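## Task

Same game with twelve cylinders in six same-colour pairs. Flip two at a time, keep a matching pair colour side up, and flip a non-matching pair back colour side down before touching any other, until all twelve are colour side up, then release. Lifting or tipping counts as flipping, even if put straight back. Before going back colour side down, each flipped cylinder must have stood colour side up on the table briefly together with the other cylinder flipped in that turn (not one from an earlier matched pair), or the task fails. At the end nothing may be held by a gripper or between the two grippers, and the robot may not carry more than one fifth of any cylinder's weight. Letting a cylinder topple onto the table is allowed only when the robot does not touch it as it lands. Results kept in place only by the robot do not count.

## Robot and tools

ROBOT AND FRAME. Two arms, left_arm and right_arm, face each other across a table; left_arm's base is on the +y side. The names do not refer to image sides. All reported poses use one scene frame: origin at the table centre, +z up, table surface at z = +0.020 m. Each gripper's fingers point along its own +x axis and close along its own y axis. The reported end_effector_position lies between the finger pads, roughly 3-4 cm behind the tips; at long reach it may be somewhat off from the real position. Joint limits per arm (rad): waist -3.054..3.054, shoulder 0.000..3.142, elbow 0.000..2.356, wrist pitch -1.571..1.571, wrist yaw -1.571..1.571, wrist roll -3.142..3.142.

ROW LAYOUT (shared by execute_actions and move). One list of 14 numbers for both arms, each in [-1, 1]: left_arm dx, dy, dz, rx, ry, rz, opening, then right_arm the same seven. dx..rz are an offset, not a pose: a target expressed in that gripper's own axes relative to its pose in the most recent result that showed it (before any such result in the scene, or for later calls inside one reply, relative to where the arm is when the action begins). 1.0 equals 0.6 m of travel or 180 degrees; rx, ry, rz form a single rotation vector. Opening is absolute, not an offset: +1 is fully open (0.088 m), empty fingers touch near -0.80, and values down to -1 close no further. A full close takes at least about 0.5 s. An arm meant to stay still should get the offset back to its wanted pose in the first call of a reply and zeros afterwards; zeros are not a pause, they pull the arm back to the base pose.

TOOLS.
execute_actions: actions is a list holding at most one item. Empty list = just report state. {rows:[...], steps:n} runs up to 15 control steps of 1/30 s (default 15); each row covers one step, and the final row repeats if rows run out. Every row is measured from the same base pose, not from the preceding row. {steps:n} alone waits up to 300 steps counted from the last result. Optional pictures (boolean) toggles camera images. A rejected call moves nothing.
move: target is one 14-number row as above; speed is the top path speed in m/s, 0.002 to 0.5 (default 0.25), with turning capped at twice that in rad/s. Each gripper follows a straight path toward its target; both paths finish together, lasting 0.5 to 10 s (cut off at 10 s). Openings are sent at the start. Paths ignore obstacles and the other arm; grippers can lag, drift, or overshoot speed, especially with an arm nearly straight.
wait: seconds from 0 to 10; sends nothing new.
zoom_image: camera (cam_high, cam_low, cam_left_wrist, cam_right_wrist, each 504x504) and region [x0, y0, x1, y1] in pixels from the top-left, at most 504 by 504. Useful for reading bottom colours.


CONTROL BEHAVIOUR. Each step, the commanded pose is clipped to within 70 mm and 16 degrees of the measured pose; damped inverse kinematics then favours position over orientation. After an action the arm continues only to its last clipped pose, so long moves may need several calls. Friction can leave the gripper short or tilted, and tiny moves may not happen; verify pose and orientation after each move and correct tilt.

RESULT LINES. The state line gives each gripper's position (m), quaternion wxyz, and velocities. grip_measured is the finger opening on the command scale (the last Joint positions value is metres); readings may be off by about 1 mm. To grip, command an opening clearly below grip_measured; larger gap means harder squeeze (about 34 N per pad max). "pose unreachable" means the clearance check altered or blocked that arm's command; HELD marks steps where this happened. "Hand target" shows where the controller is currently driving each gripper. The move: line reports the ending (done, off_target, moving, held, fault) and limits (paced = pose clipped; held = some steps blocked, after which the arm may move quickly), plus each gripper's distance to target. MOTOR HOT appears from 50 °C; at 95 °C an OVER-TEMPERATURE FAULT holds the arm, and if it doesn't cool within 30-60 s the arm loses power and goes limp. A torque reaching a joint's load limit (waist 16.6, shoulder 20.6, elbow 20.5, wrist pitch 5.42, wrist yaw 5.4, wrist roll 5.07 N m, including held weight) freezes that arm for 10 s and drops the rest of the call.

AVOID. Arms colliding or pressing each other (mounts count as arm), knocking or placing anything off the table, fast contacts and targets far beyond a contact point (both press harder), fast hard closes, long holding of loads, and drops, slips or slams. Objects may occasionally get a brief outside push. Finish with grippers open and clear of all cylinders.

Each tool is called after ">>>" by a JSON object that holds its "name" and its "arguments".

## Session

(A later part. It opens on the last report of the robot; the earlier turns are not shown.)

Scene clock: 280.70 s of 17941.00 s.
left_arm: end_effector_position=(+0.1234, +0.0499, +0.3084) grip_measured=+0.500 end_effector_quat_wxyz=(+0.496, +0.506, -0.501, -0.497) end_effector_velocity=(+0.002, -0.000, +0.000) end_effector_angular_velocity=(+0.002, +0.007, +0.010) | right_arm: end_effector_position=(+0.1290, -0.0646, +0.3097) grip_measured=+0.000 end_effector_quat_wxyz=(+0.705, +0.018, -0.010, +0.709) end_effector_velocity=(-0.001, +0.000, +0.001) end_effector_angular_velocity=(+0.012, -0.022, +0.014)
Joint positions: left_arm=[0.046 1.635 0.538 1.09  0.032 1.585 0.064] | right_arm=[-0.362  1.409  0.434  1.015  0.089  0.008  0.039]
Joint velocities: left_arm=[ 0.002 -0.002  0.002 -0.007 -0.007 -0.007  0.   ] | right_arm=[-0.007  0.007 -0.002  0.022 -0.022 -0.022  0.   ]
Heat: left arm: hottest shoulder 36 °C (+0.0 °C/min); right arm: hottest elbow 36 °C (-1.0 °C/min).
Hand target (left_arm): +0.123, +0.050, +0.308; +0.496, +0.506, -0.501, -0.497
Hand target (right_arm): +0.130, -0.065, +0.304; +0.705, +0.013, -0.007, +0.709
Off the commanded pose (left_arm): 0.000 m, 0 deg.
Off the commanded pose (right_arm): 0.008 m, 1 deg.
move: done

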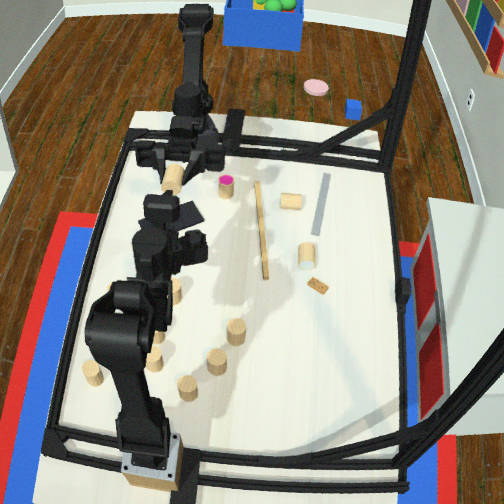

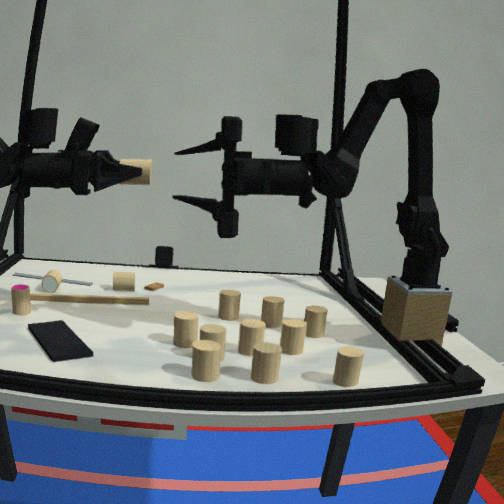

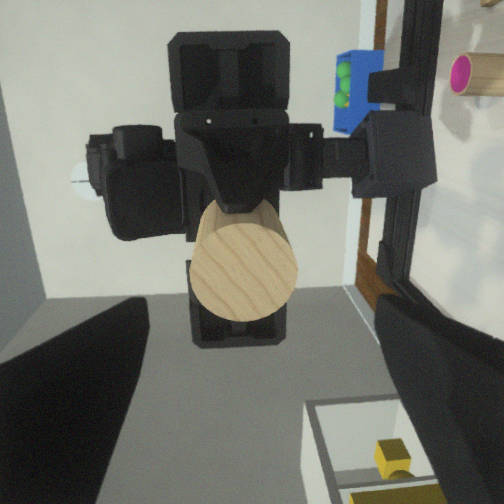

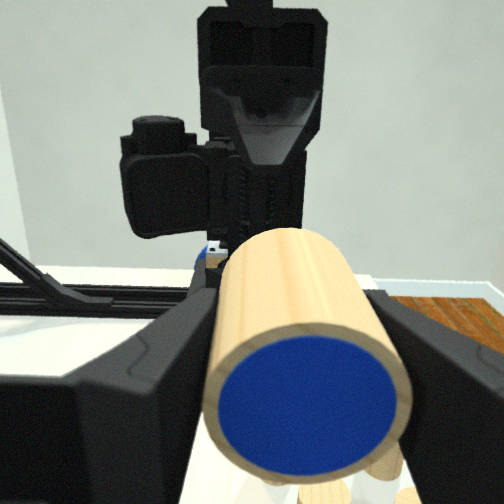

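>>> {"name": "move", "arguments": {"target": [0.129,0,0,0,0,0,0.5, 0,0,-0.005,0,0.005,0,-0.3], "speed": 0.15}}

>>> {"name": "execute_actions", "arguments": {"actions": [{"rows":[[0,0,0,0,0,0,-0.3,0,0,0,0,0,0,-0.3]],"steps":11}], "pictures": false}}

>>> {"name": "move", "arguments": {"target": [-0.06,0,0,0,0,0,-0.3, -0.06,0,0,0,0,0,0.5], "speed": 0.1}}

>>> {"name": "move", "arguments": {"target": [-0.053,-0.3,0.19,0,0,-0.496,-0.3, -0.297,0.147,-0.293,0,0.509,0,0.45], "speed": 0.4}}

Scene clock: 294.83 s of 17941.00 s.
left_arm: end_effector_position=(+0.1249, -0.0244, +0.3066) grip_measured=+0.500 end_effector_quat_wxyz=(+0.495, +0.507, -0.500, -0.497) end_effector_velocity=(-0.002, -0.002, +0.000) end_effector_angular_velocity=(+0.002, -0.007, -0.010) | right_arm: end_effector_position=(+0.1292, -0.0646, +0.3043) grip_measured=+0.000 end_effector_quat_wxyz=(+0.705, +0.009, -0.003, +0.709) end_effector_velocity=(+0.004, -0.000, +0.001) end_effector_angular_velocity=(+0.007, -0.007, -0.015)
Joint positions: left_arm=[0.042 1.877 0.843 1.026 0.028 1.585 0.064] | right_arm=[-0.363  1.411  0.432  0.996  0.089  0.007  0.039]
Joint velocities: left_arm=[-0.002  0.002  0.007 -0.007  0.007  0.007 -0.   ] | right_arm=[-0.007 -0.002 -0.002  0.007  0.007 -0.007 -0.   ]
Heat: left arm: hottest shoulder 35 °C (-2.0 °C/min); right arm: hottest wrist pitch 37 °C (+1.0 °C/min).
Hand target (left_arm): +0.124, -0.027, +0.307; +0.496, +0.506, -0.501, -0.497
Hand target (right_arm): +0.129, -0.065, +0.307; +0.705, +0.013, -0.004, +0.709
Off the commanded pose (left_arm): 0.004 m, 0 deg.
Off the commanded pose (right_arm): 0.002 m, 0 deg.
move: done

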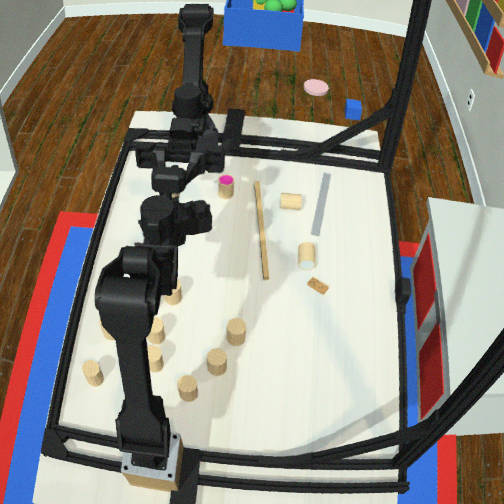

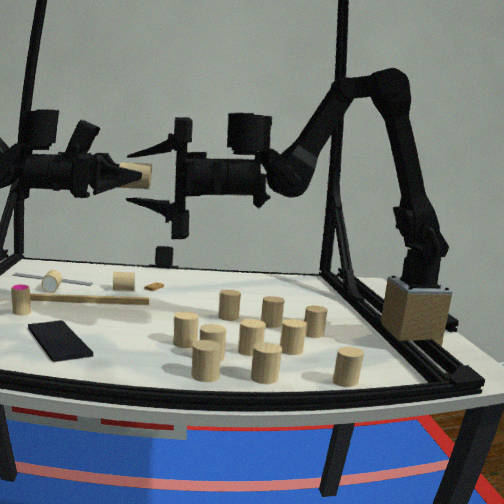

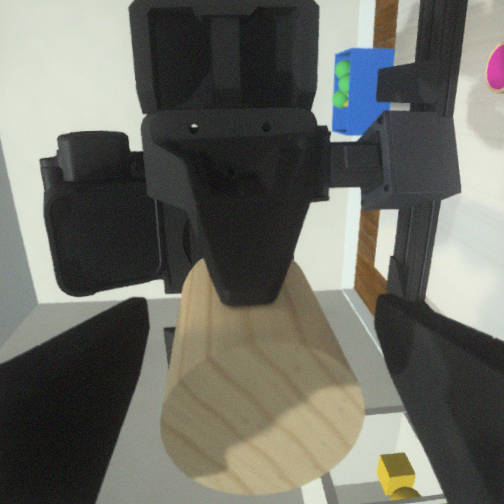

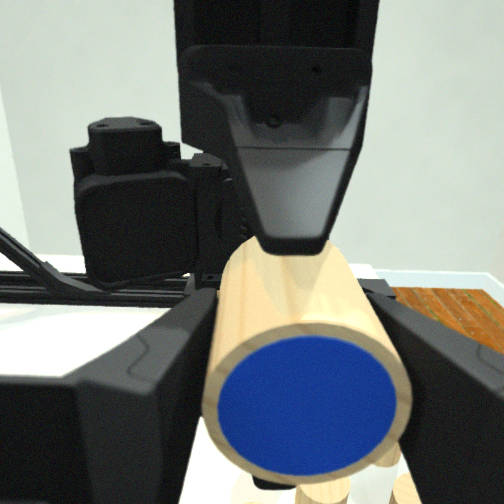

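Scene clock: 295.20 s of 17941.00 s.
left_arm: end_effector_position=(+0.1249, -0.0245, +0.3072) grip_measured=+0.026 end_effector_quat_wxyz=(+0.496, +0.507, -0.501, -0.497) end_effector_velocity=(-0.000, -0.000, -0.003) end_effector_angular_velocity=(+0.017, +0.008, +0.005) | right_arm: end_effector_position=(+0.1292, -0.0646, +0.3034) grip_measured=+0.000 end_effector_quat_wxyz=(+0.705, +0.008, -0.002, +0.709) end_effector_velocity=(+0.002, -0.001, -0.002) end_effector_angular_velocity=(-0.007, -0.008, -0.010)
Joint positions: left_arm=[0.042 1.877 0.843 1.028 0.028 1.586 0.04 ] | right_arm=[-0.363  1.411  0.432  0.992  0.089  0.007  0.039]
Joint velocities: left_arm=[-0.002 -0.002  0.002 -0.022 -0.007 -0.007 -0.001] | right_arm=[-0.002 -0.002 -0.002 -0.007  0.007 -0.007  0.   ]
Heat: left arm: hottest shoulder 35 °C (-2.0 °C/min); right arm: hottest wrist pitch 37 °C (+1.0 °C/min).
Hand target (left_arm): +0.125, -0.024, +0.307; +0.496, +0.507, -0.500, -0.497
Hand target (right_arm): +0.129, -0.065, +0.304; +0.705, +0.009, -0.003, +0.709
Off the commanded pose (left_arm): 0.001 m, 0 deg.
Off the commanded pose (right_arm): 0.001 m, 0 deg.
Steps of this call (steps 1 to 11: all 11 steps of this action). Readings (end_effector_position):
1: left_arm (+0.1249, -0.0244, +0.3066) | right_arm (+0.1292, -0.0646, +0.3043)
2: left_arm (+0.1249, -0.0244, +0.3066) | right_arm (+0.1292, -0.0646, +0.3043)
4: left_arm (+0.1249, -0.0245, +0.3073) | right_arm (+0.1292, -0.0646, +0.3035)
8: left_arm (+0.1249, -0.0244, +0.3071) | right_arm (+0.1292, -0.0646, +0.3034)
11: the state above

Scene clock: 296.27 s of 17941.00 s.
left_arm: end_effector_position=(+0.1238, +0.0090, +0.3029) grip_measured=+0.024 end_effector_quat_wxyz=(+0.493, +0.510, -0.497, -0.500) end_effector_velocity=(-0.002, +0.003, +0.000) end_effector_angular_velocity=(-0.002, +0.007, +0.000) | right_arm: end_effector_position=(+0.1292, -0.0978, +0.3039) grip_measured=+0.500 end_effector_quat_wxyz=(+0.705, +0.008, -0.002, +0.709) end_effector_velocity=(+0.000, -0.003, -0.001) end_effector_angular_velocity=(-0.002, -0.022, +0.005)
Joint positions: left_arm=[0.042 1.78  0.699 1.062 0.028 1.586 0.04 ] | right_arm=[-0.348  1.246  0.323  0.937  0.102  0.007  0.063]
Joint velocities: left_arm=[-0.007 -0.007 -0.012  0.007 -0.007 -0.007 -0.   ] | right_arm=[-0.002 -0.017 -0.012 -0.007 -0.007 -0.022 -0.   ]
Heat: left arm: hottest shoulder 36 °C (-1.0 °C/min); right arm: hottest wrist pitch 37 °C (+1.0 °C/min).
Hand target (left_arm): +0.125, +0.011, +0.307; +0.496, +0.507, -0.501, -0.497
Hand target (right_arm): +0.129, -0.101, +0.303; +0.705, +0.008, -0.002, +0.709
Off the commanded pose (left_arm): 0.005 m, 1 deg.
Off the commanded pose (right_arm): 0.003 m, 0 deg.
move: done

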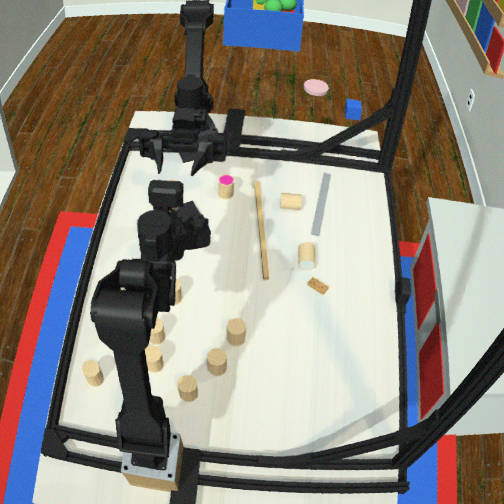

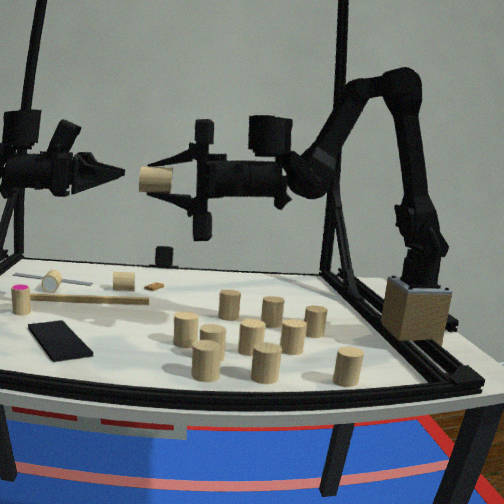

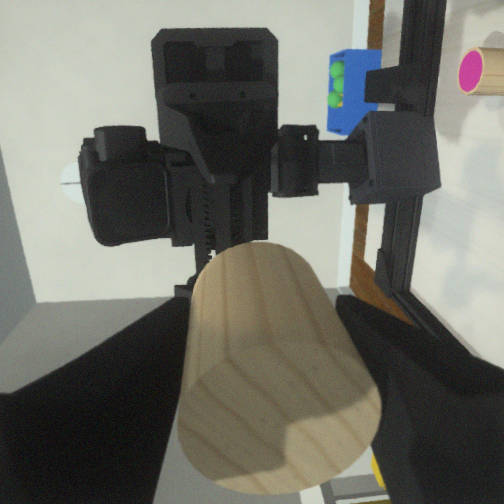

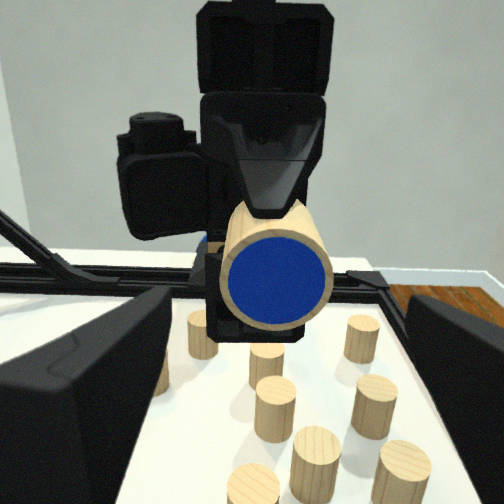

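Scene clock: 298.90 s of 17941.00 s.
left_arm: end_effector_position=(+0.0136, +0.0461, +0.1215) grip_measured=+0.022 end_effector_quat_wxyz=(+0.000, +0.712, +0.006, -0.702) end_effector_velocity=(+0.002, +0.007, -0.006) end_effector_angular_velocity=(+0.030, -0.030, -0.000) | right_arm: end_effector_position=(+0.0421, -0.2756, +0.1254) grip_measured=+0.450 end_effector_quat_wxyz=(+0.494, -0.500, +0.509, +0.497) end_effector_velocity=(-0.002, +0.002, +0.001) end_effector_angular_velocity=(+0.007, +0.013, +0.034)
Joint positions: left_arm=[-0.225  2.329  1.729 -0.981 -0.013  1.328  0.04 ] | right_arm=[ 0.101  1.447  0.674 -0.806 -0.019  0.564  0.061]
Joint velocities: left_arm=[-0.007  0.012 -0.002 -0.022 -0.022 -0.007  0.   ] | right_arm=[-0.002 -0.002  0.002  0.007 -0.007 -0.037 -0.   ]
Heat: left arm: hottest shoulder 36 °C (-1.0 °C/min); right arm: hottest wrist pitch 37 °C (+1.0 °C/min).
Hand target (left_arm): +0.012, +0.044, +0.121; +0.001, +0.711, +0.006, -0.703
Hand target (right_arm): +0.040, -0.274, +0.126; +0.493, -0.500, +0.510, +0.497
Off the commanded pose (left_arm): 0.003 m, 0 deg.
Off the commanded pose (right_arm): 0.002 m, 1 deg.
move: done

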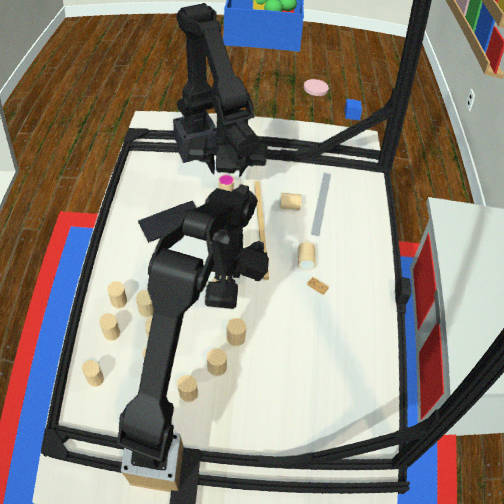

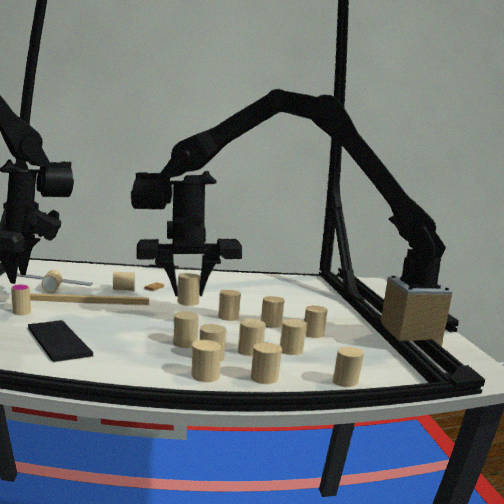

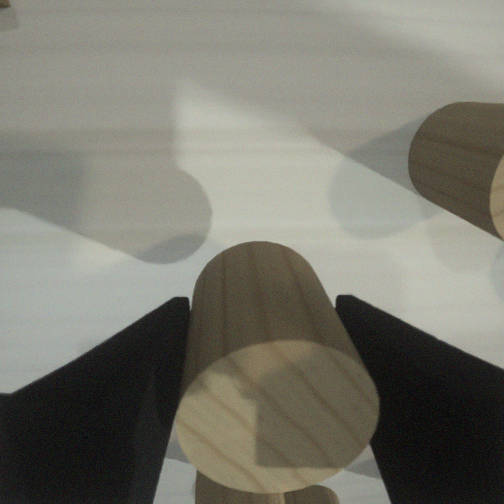

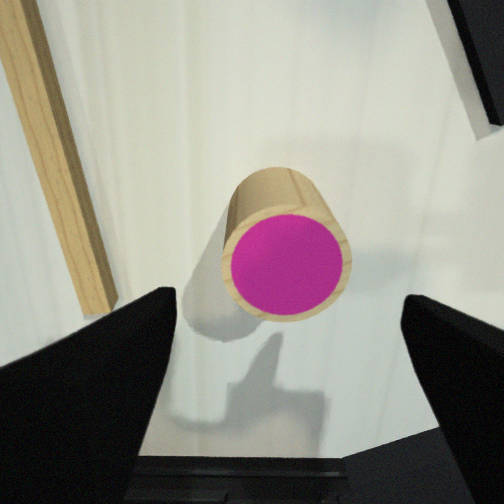

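>>> {"name": "move", "arguments": {"target": [0.076,0,0,0,0,0,-0.3, 0.095,-0.003,0.003,0,0,0,0.45], "speed": 0.1}}

>>> {"name": "execute_actions", "arguments": {"actions": [{"rows":[[0,0,0,0,0,0,0.45,0,0,0,0,0,0,-0.3]],"steps":11}], "pictures": false}}

>>> {"name": "move", "arguments": {"target": [-0.09,0,0,0,0,0,0.45, -0.09,0,0,0,0,0,-0.3], "speed": 0.2}}

>>> {"name": "move", "arguments": {"target": [-0.293,-0.005,-0.19,0,0,0.505,0.5, -0.298,-0.143,0.348,0,-0.506,0,-0.3], "speed": 0.4}}

Scene clock: 307.33 s of 17941.00 s.
left_arm: end_effector_position=(+0.0127, +0.0433, +0.0826) grip_measured=+0.013 end_effector_quat_wxyz=(+0.005, +0.711, +0.000, -0.703) end_effector_velocity=(-0.002, -0.001, +0.000) end_effector_angular_velocity=(-0.006, +0.009, +0.005) | right_arm: end_effector_position=(+0.0412, -0.2718, +0.0716) grip_measured=+0.450 end_effector_quat_wxyz=(+0.495, -0.495, +0.508, +0.502) end_effector_velocity=(+0.003, -0.004, -0.003) end_effector_angular_velocity=(-0.022, -0.005, +0.015)
Joint positions: left_arm=[-0.225  2.392  1.675 -0.849 -0.012  1.328  0.04 ] | right_arm=[ 0.094  1.617  0.561 -0.509 -0.019  0.557  0.061]
Joint velocities: left_arm=[-0.002 -0.002 -0.002  0.007  0.007 -0.007  0.   ] | right_arm=[-0.007  0.007 -0.007 -0.007 -0.007 -0.022 -0.   ]
Heat: left arm: hottest shoulder 37 °C (-1.0 °C/min); right arm: hottest elbow 36 °C (+0.0 °C/min).
Hand target (left_arm): +0.014, +0.047, +0.076; +0.000, +0.712, +0.005, -0.702
Hand target (right_arm): +0.044, -0.275, +0.068; +0.494, -0.500, +0.509, +0.497
Off the commanded pose (left_arm): 0.008 m, 1 deg.
Off the commanded pose (right_arm): 0.005 m, 1 deg.
move: done

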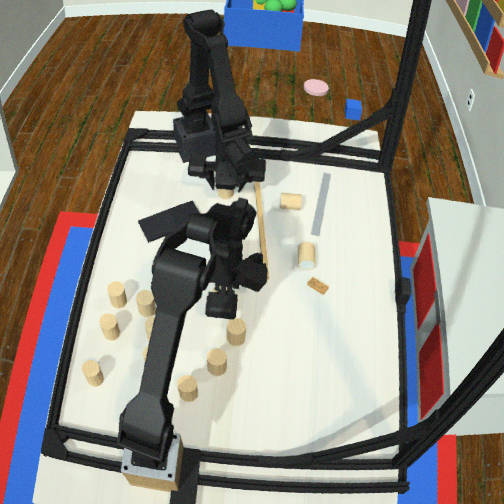

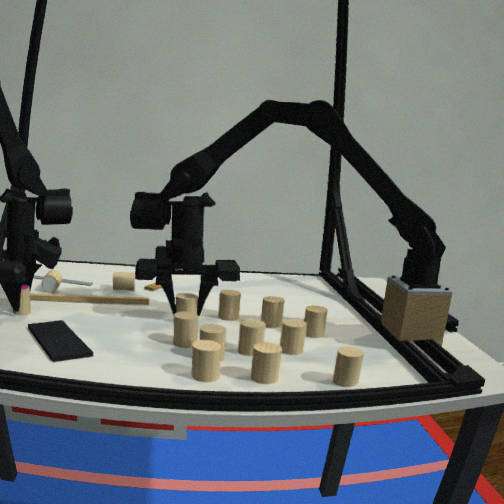

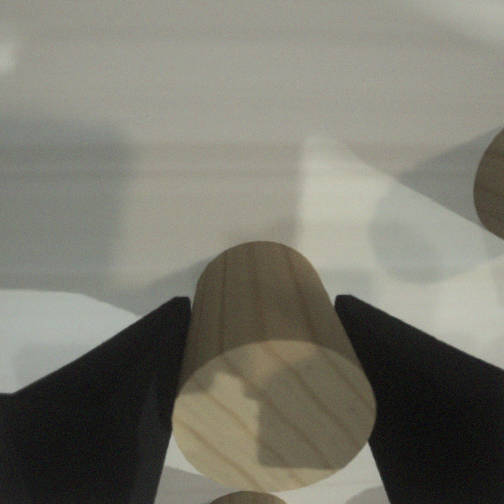

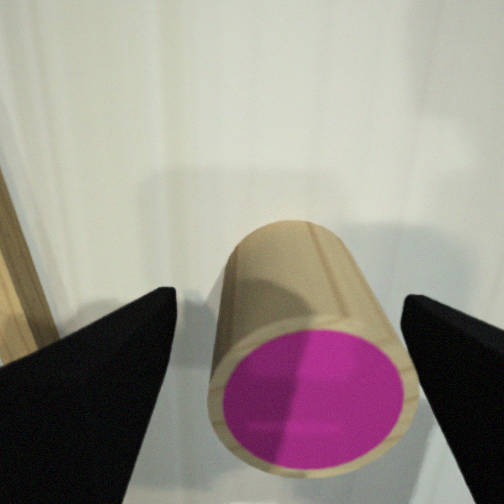

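Scene clock: 307.70 s of 17941.00 s.
left_arm: end_effector_position=(+0.0127, +0.0433, +0.0826) grip_measured=+0.433 end_effector_quat_wxyz=(+0.005, +0.711, +0.000, -0.703) end_effector_velocity=(+0.001, +0.006, -0.002) end_effector_angular_velocity=(+0.024, -0.013, +0.005) | right_arm: end_effector_position=(+0.0411, -0.2719, +0.0716) grip_measured=-0.001 end_effector_quat_wxyz=(+0.495, -0.495, +0.508, +0.502) end_effector_velocity=(-0.000, -0.001, +0.001) end_effector_angular_velocity=(-0.006, +0.005, +0.005)
Joint positions: left_arm=[-0.225  2.392  1.675 -0.849 -0.012  1.328  0.06 ] | right_arm=[ 0.094  1.617  0.561 -0.509 -0.02   0.557  0.039]
Joint velocities: left_arm=[-0.002  0.002 -0.002 -0.022 -0.007 -0.007  0.008] | right_arm=[-0.002 -0.002  0.002 -0.007 -0.007 -0.007 -0.   ]
Heat: left arm: hottest shoulder 37 °C (-2.0 °C/min); right arm: hottest elbow 36 °C (+0.0 °C/min).
Hand target (left_arm): +0.013, +0.043, +0.083; +0.005, +0.711, +0.000, -0.703
Hand target (right_arm): +0.041, -0.272, +0.072; +0.495, -0.495, +0.508, +0.502
Off the commanded pose (left_arm): 0.000 m, 0 deg.
Off the commanded pose (right_arm): 0.000 m, 0 deg.
Steps of this call (steps 1 to 11: all 11 steps of this action). Readings (end_effector_position):
1: left_arm (+0.0127, +0.0433, +0.0826) | right_arm (+0.0412, -0.2718, +0.0716)
2: left_arm (+0.0127, +0.0433, +0.0826) | right_arm (+0.0412, -0.2718, +0.0716)
4: left_arm (+0.0127, +0.0433, +0.0826) | right_arm (+0.0413, -0.2718, +0.0716)
8: left_arm (+0.0127, +0.0433, +0.0826) | right_arm (+0.0411, -0.2719, +0.0716)
11: the state above

Scene clock: 308.83 s of 17941.00 s.
left_arm: end_effector_position=(+0.0135, +0.0469, +0.1301) grip_measured=+0.450 end_effector_quat_wxyz=(-0.000, +0.712, +0.006, -0.702) end_effector_velocity=(-0.001, +0.003, +0.003) end_effector_angular_velocity=(+0.010, -0.010, -0.000) | right_arm: end_effector_position=(+0.0438, -0.2761, +0.1207) grip_measured=-0.001 end_effector_quat_wxyz=(+0.493, -0.502, +0.510, +0.495) end_effector_velocity=(+0.003, -0.002, +0.002) end_effector_angular_velocity=(-0.007, -0.012, +0.005)
Joint positions: left_arm=[-0.225  2.316  1.742 -1.01  -0.012  1.328  0.061] | right_arm=[ 0.094  1.46   0.663 -0.79  -0.02   0.557  0.039]
Joint velocities: left_arm=[-0.007 -0.002  0.007 -0.022 -0.007 -0.007 -0.   ] | right_arm=[-0.002 -0.007  0.002 -0.022  0.007 -0.007 -0.   ]
Heat: left arm: hottest shoulder 37 °C (-2.0 °C/min); right arm: hottest elbow 36 °C (+0.0 °C/min).
Hand target (left_arm): +0.012, +0.044, +0.137; +0.005, +0.711, +0.000, -0.703
Hand target (right_arm): +0.042, -0.272, +0.126; +0.495, -0.495, +0.508, +0.502
Off the commanded pose (left_arm): 0.007 m, 1 deg.
Off the commanded pose (right_arm): 0.007 m, 1 deg.
move: done

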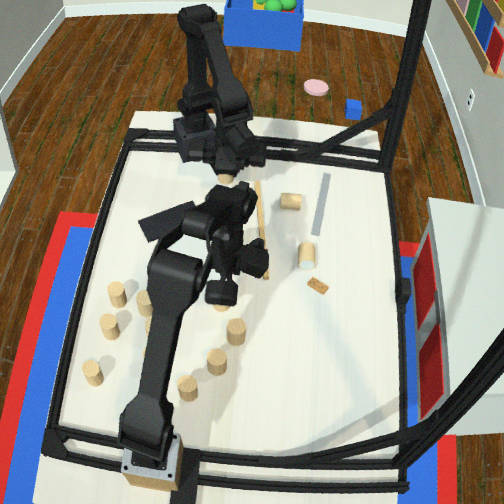

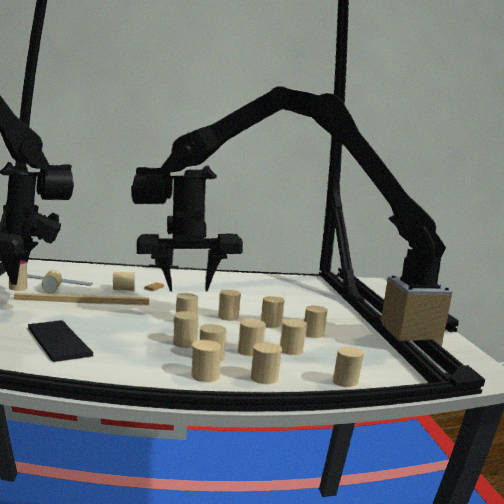

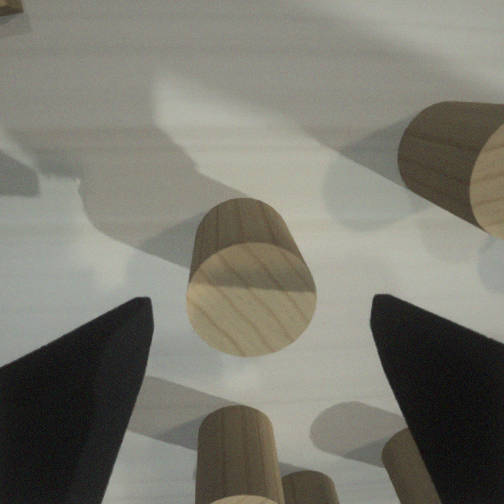

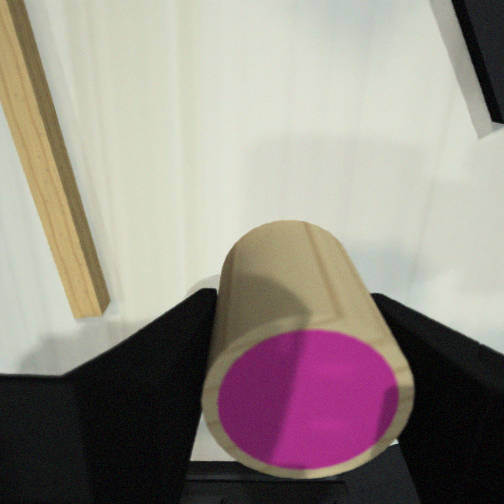

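Scene clock: 311.40 s of 17941.00 s.
left_arm: end_effector_position=(+0.1239, +0.0471, +0.3142) grip_measured=+0.500 end_effector_quat_wxyz=(+0.501, +0.501, -0.508, -0.490) end_effector_velocity=(+0.002, +0.000, -0.000) end_effector_angular_velocity=(-0.002, +0.007, +0.010) | right_arm: end_effector_position=(+0.1293, -0.0646, +0.2975) grip_measured=-0.001 end_effector_quat_wxyz=(+0.705, +0.003, +0.001, +0.709) end_effector_velocity=(-0.002, +0.000, -0.002) end_effector_angular_velocity=(-0.002, +0.007, +0.020)
Joint positions: left_arm=[0.048 1.642 0.55  1.109 0.035 1.588 0.064] | right_arm=[-0.364  1.426  0.424  1.006  0.087  0.005  0.039]
Joint velocities: left_arm=[ 0.002  0.002 -0.002  0.007 -0.007 -0.007  0.   ] | right_arm=[-0.002  0.007 -0.002  0.007 -0.022  0.007 -0.   ]
Heat: left arm: hottest shoulder 38 °C (-1.0 °C/min); right arm: hottest elbow 36 °C (+0.0 °C/min).
Hand target (left_arm): +0.125, +0.048, +0.309; +0.498, +0.504, -0.505, -0.493
Hand target (right_arm): +0.130, -0.063, +0.296; +0.705, +0.001, +0.001, +0.710
Off the commanded pose (left_arm): 0.007 m, 1 deg.
Off the commanded pose (right_arm): 0.005 m, 1 deg.
move: done

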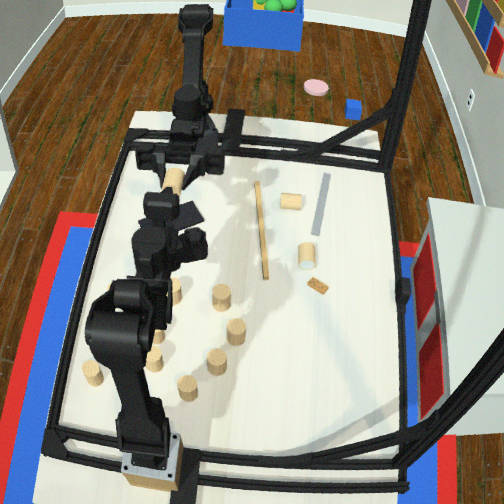

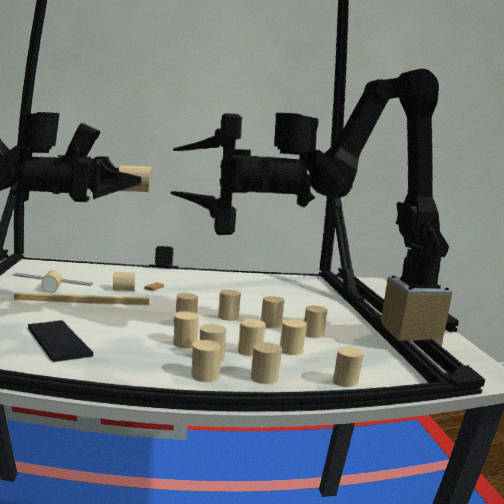

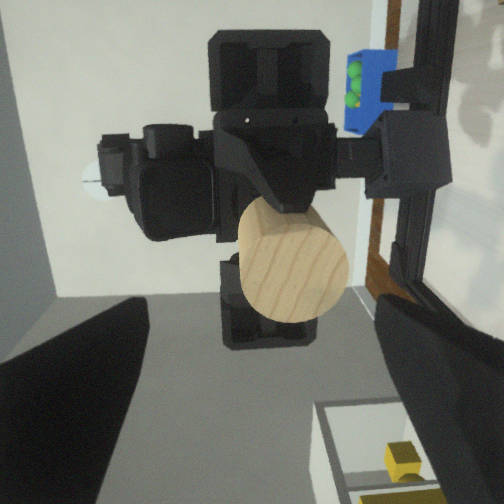

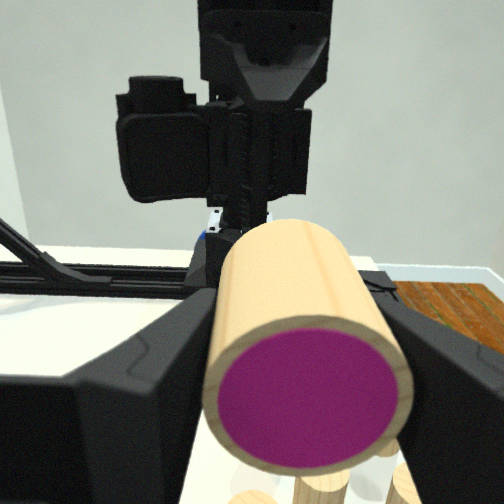

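>>> {"name": "move", "arguments": {"target": [0.128,-0.02,0,0,0,-0.005,0.5, 0,0,0,0,0,0,-0.3], "speed": 0.15}}

>>> {"name": "execute_actions", "arguments": {"actions": [{"rows":[[0,0,0,0,0,0,-0.3,0,0,0,0,0,0,-0.3]],"steps":11}], "pictures": false}}

>>> {"name": "move", "arguments": {"target": [-0.06,0,0,0,0,0,-0.3, -0.06,0,0,0,0,0,0.5], "speed": 0.1}}

>>> {"name": "move", "arguments": {"target": [-0.19,-0.273,0.105,0,0,-0.495,-0.3, 0,0,0,0,0,0,0.5], "speed": 0.4}}

Scene clock: 321.13 s of 17941.00 s.
left_arm: end_effector_position=(+0.1257, -0.0267, +0.3025) grip_measured=+0.500 end_effector_quat_wxyz=(+0.497, +0.506, -0.503, -0.495) end_effector_velocity=(-0.000, -0.002, -0.005) end_effector_angular_velocity=(+0.022, +0.008, +0.005) | right_arm: end_effector_position=(+0.1294, -0.0644, +0.2968) grip_measured=-0.001 end_effector_quat_wxyz=(+0.705, +0.002, +0.001, +0.709) end_effector_velocity=(-0.000, +0.000, +0.000) end_effector_angular_velocity=(-0.002, -0.008, +0.005)
Joint positions: left_arm=[0.045 1.903 0.846 1.056 0.031 1.588 0.064] | right_arm=[-0.364  1.428  0.424  1.006  0.087  0.005  0.039]
Joint velocities: left_arm=[-0.002  0.007  0.007 -0.022 -0.007 -0.007  0.   ] | right_arm=[-0.002 -0.002  0.002 -0.007 -0.007 -0.007 -0.   ]
Heat: left arm: hottest shoulder 37 °C (-1.0 °C/min); right arm: hottest wrist pitch 37 °C (+1.0 °C/min).
Hand target (left_arm): +0.125, -0.030, +0.303; +0.497, +0.505, -0.504, -0.494
Hand target (right_arm): +0.129, -0.065, +0.298; +0.705, +0.003, +0.001, +0.709
Off the commanded pose (left_arm): 0.004 m, 0 deg.
Off the commanded pose (right_arm): 0.001 m, 0 deg.
move: done

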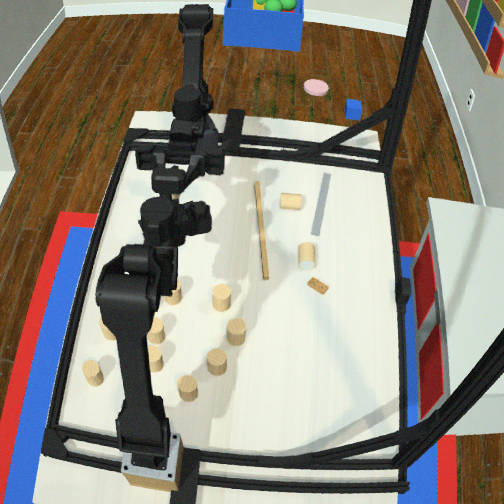

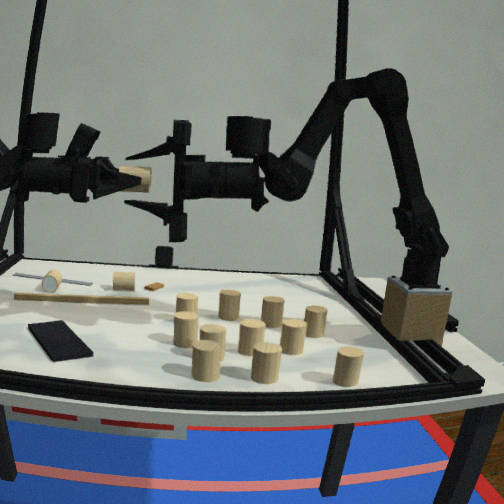

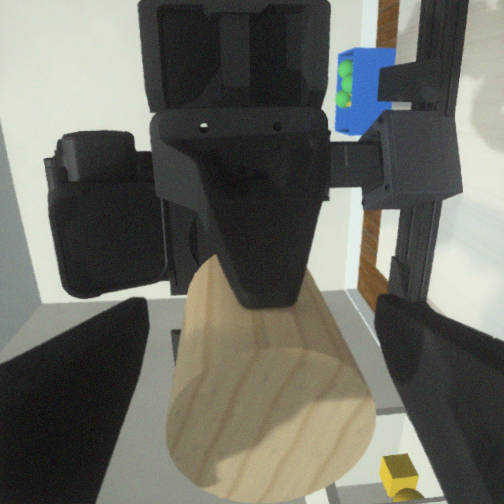

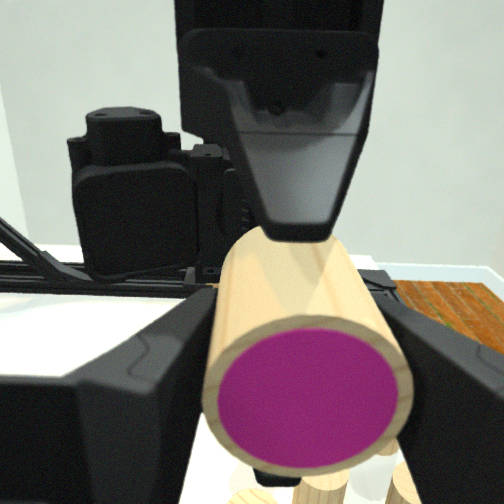

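Scene clock: 321.50 s of 17941.00 s.
left_arm: end_effector_position=(+0.1257, -0.0267, +0.3026) grip_measured=+0.021 end_effector_quat_wxyz=(+0.497, +0.506, -0.503, -0.494) end_effector_velocity=(+0.004, +0.002, -0.003) end_effector_angular_velocity=(+0.012, +0.008, +0.024) | right_arm: end_effector_position=(+0.1294, -0.0644, +0.2964) grip_measured=-0.001 end_effector_quat_wxyz=(+0.705, +0.002, +0.002, +0.709) end_effector_velocity=(-0.000, -0.001, -0.002) end_effector_angular_velocity=(-0.007, -0.008, +0.005)
Joint positions: left_arm=[0.045 1.903 0.846 1.057 0.031 1.588 0.04 ] | right_arm=[-0.364  1.428  0.424  1.004  0.087  0.005  0.039]
Joint velocities: left_arm=[ 0.002 -0.002 -0.007 -0.007 -0.022 -0.007 -0.   ] | right_arm=[-0.002 -0.002 -0.002 -0.007 -0.007 -0.007 -0.   ]
Heat: left arm: hottest shoulder 37 °C (-1.0 °C/min); right arm: hottest wrist pitch 37 °C (+1.0 °C/min).
Hand target (left_arm): +0.126, -0.027, +0.302; +0.497, +0.506, -0.503, -0.495
Hand target (right_arm): +0.129, -0.064, +0.297; +0.705, +0.002, +0.001, +0.709
Off the commanded pose (left_arm): 0.000 m, 0 deg.
Off the commanded pose (right_arm): 0.000 m, 0 deg.
Steps of this call (steps 1 to 11: all 11 steps of this action). Readings (end_effector_position):
1: left_arm (+0.1257, -0.0267, +0.3025) | right_arm (+0.1294, -0.0644, +0.2968)
2: left_arm (+0.1257, -0.0267, +0.3025) | right_arm (+0.1294, -0.0644, +0.2968)
4: left_arm (+0.1257, -0.0267, +0.3028) | right_arm (+0.1294, -0.0644, +0.2963)
8: left_arm (+0.1257, -0.0267, +0.3026) | right_arm (+0.1294, -0.0644, +0.2964)
11: the state above

Scene clock: 322.57 s of 17941.00 s.
left_arm: end_effector_position=(+0.1245, +0.0067, +0.2982) grip_measured=+0.020 end_effector_quat_wxyz=(+0.494, +0.508, -0.500, -0.498) end_effector_velocity=(-0.000, +0.002, -0.001) end_effector_angular_velocity=(+0.007, -0.007, +0.005) | right_arm: end_effector_position=(+0.1295, -0.0976, +0.2972) grip_measured=+0.500 end_effector_quat_wxyz=(+0.705, +0.002, +0.002, +0.709) end_effector_velocity=(-0.002, -0.002, -0.004) end_effector_angular_velocity=(-0.017, -0.009, +0.010)
Joint positions: left_arm=[0.045 1.809 0.701 1.097 0.031 1.588 0.04 ] | right_arm=[-0.35   1.262  0.314  0.948  0.1    0.005  0.063]
Joint velocities: left_arm=[-0.002 -0.007 -0.007 -0.007 -0.007  0.007 -0.   ] | right_arm=[ 0.002 -0.012 -0.007 -0.022 -0.007 -0.007  0.   ]
Heat: left arm: hottest shoulder 37 °C (-1.0 °C/min); right arm: hottest wrist pitch 37 °C (+1.0 °C/min).
Hand target (left_arm): +0.125, +0.009, +0.303; +0.497, +0.505, -0.503, -0.495
Hand target (right_arm): +0.129, -0.100, +0.296; +0.705, +0.002, +0.002, +0.709
Off the commanded pose (left_arm): 0.005 m, 1 deg.
Off the commanded pose (right_arm): 0.003 m, 0 deg.
move: done

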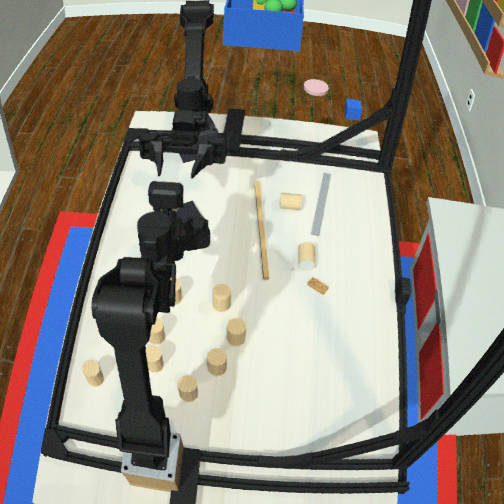

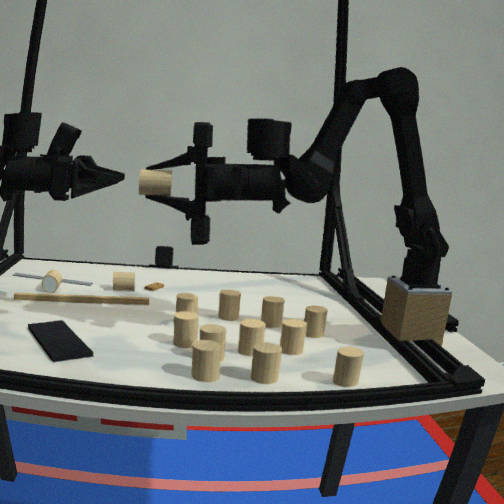

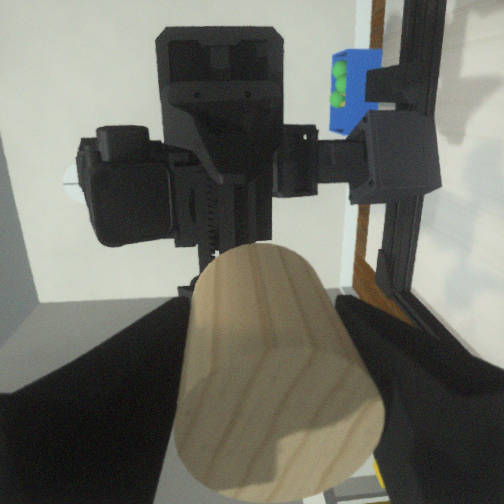

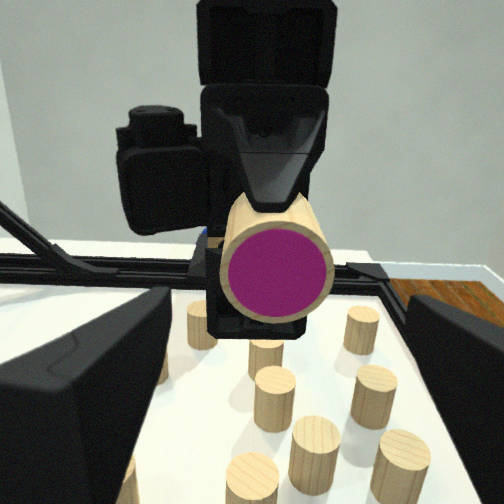

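Scene clock: 325.00 s of 17941.00 s.
left_arm: end_effector_position=(+0.0653, +0.1248, +0.1341) grip_measured=+0.017 end_effector_quat_wxyz=(+0.004, +0.714, +0.002, -0.700) end_effector_velocity=(+0.000, -0.001, +0.005) end_effector_angular_velocity=(+0.001, -0.008, +0.005) | right_arm: end_effector_position=(+0.1295, -0.0976, +0.2972) grip_measured=+0.500 end_effector_quat_wxyz=(+0.705, +0.002, +0.002, +0.709) end_effector_velocity=(-0.002, -0.001, -0.004) end_effector_angular_velocity=(-0.012, +0.006, +0.020)
Joint positions: left_arm=[-0.136  1.997  1.238 -0.811 -0.019  1.417  0.04 ] | right_arm=[-0.35   1.262  0.314  0.948  0.1    0.005  0.064]
Joint velocities: left_arm=[-0.002 -0.002  0.017 -0.022 -0.007 -0.007 -0.   ] | right_arm=[-0.002 -0.002 -0.007 -0.007 -0.022  0.007 -0.   ]
Heat: left arm: hottest shoulder 37 °C (+0.0 °C/min); right arm: hottest wrist pitch 37 °C (+1.0 °C/min).
Hand target (left_arm): +0.063, +0.123, +0.134; +0.004, +0.713, +0.002, -0.702
Hand target (right_arm): +0.130, -0.098, +0.297; +0.705, +0.002, +0.002, +0.709
Off the commanded pose (left_arm): 0.003 m, 0 deg.
Off the commanded pose (right_arm): 0.000 m, 0 deg.
move: done

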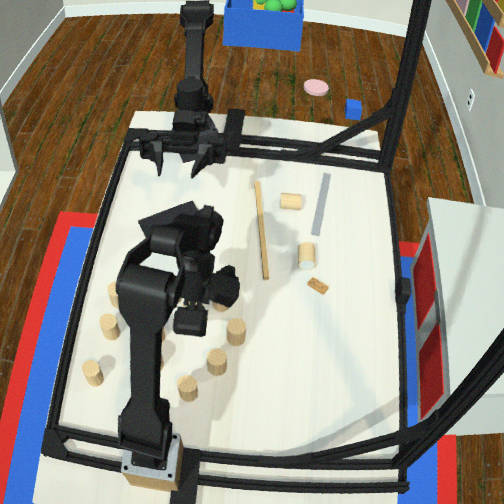

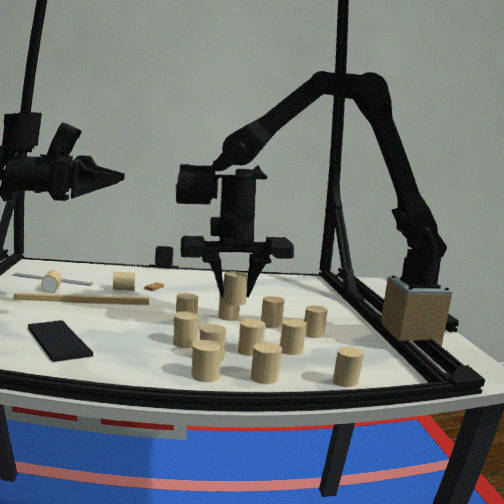

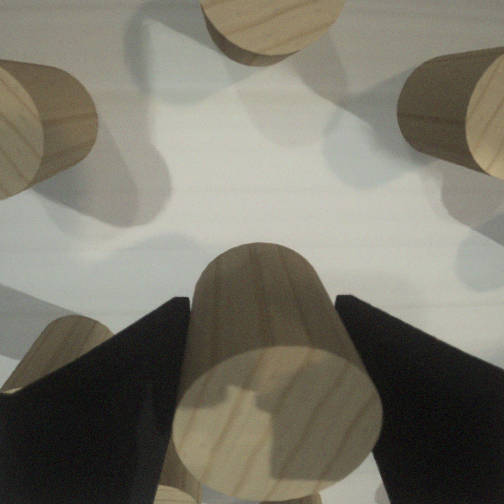

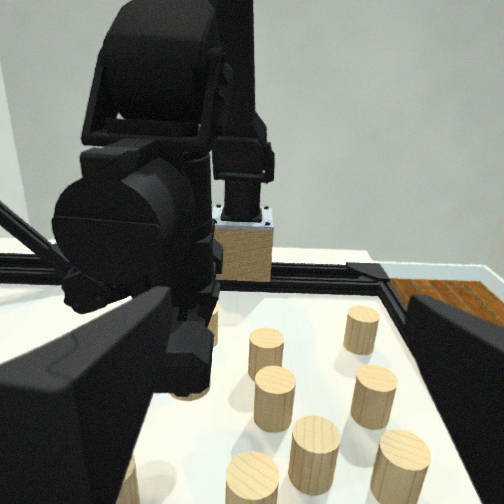

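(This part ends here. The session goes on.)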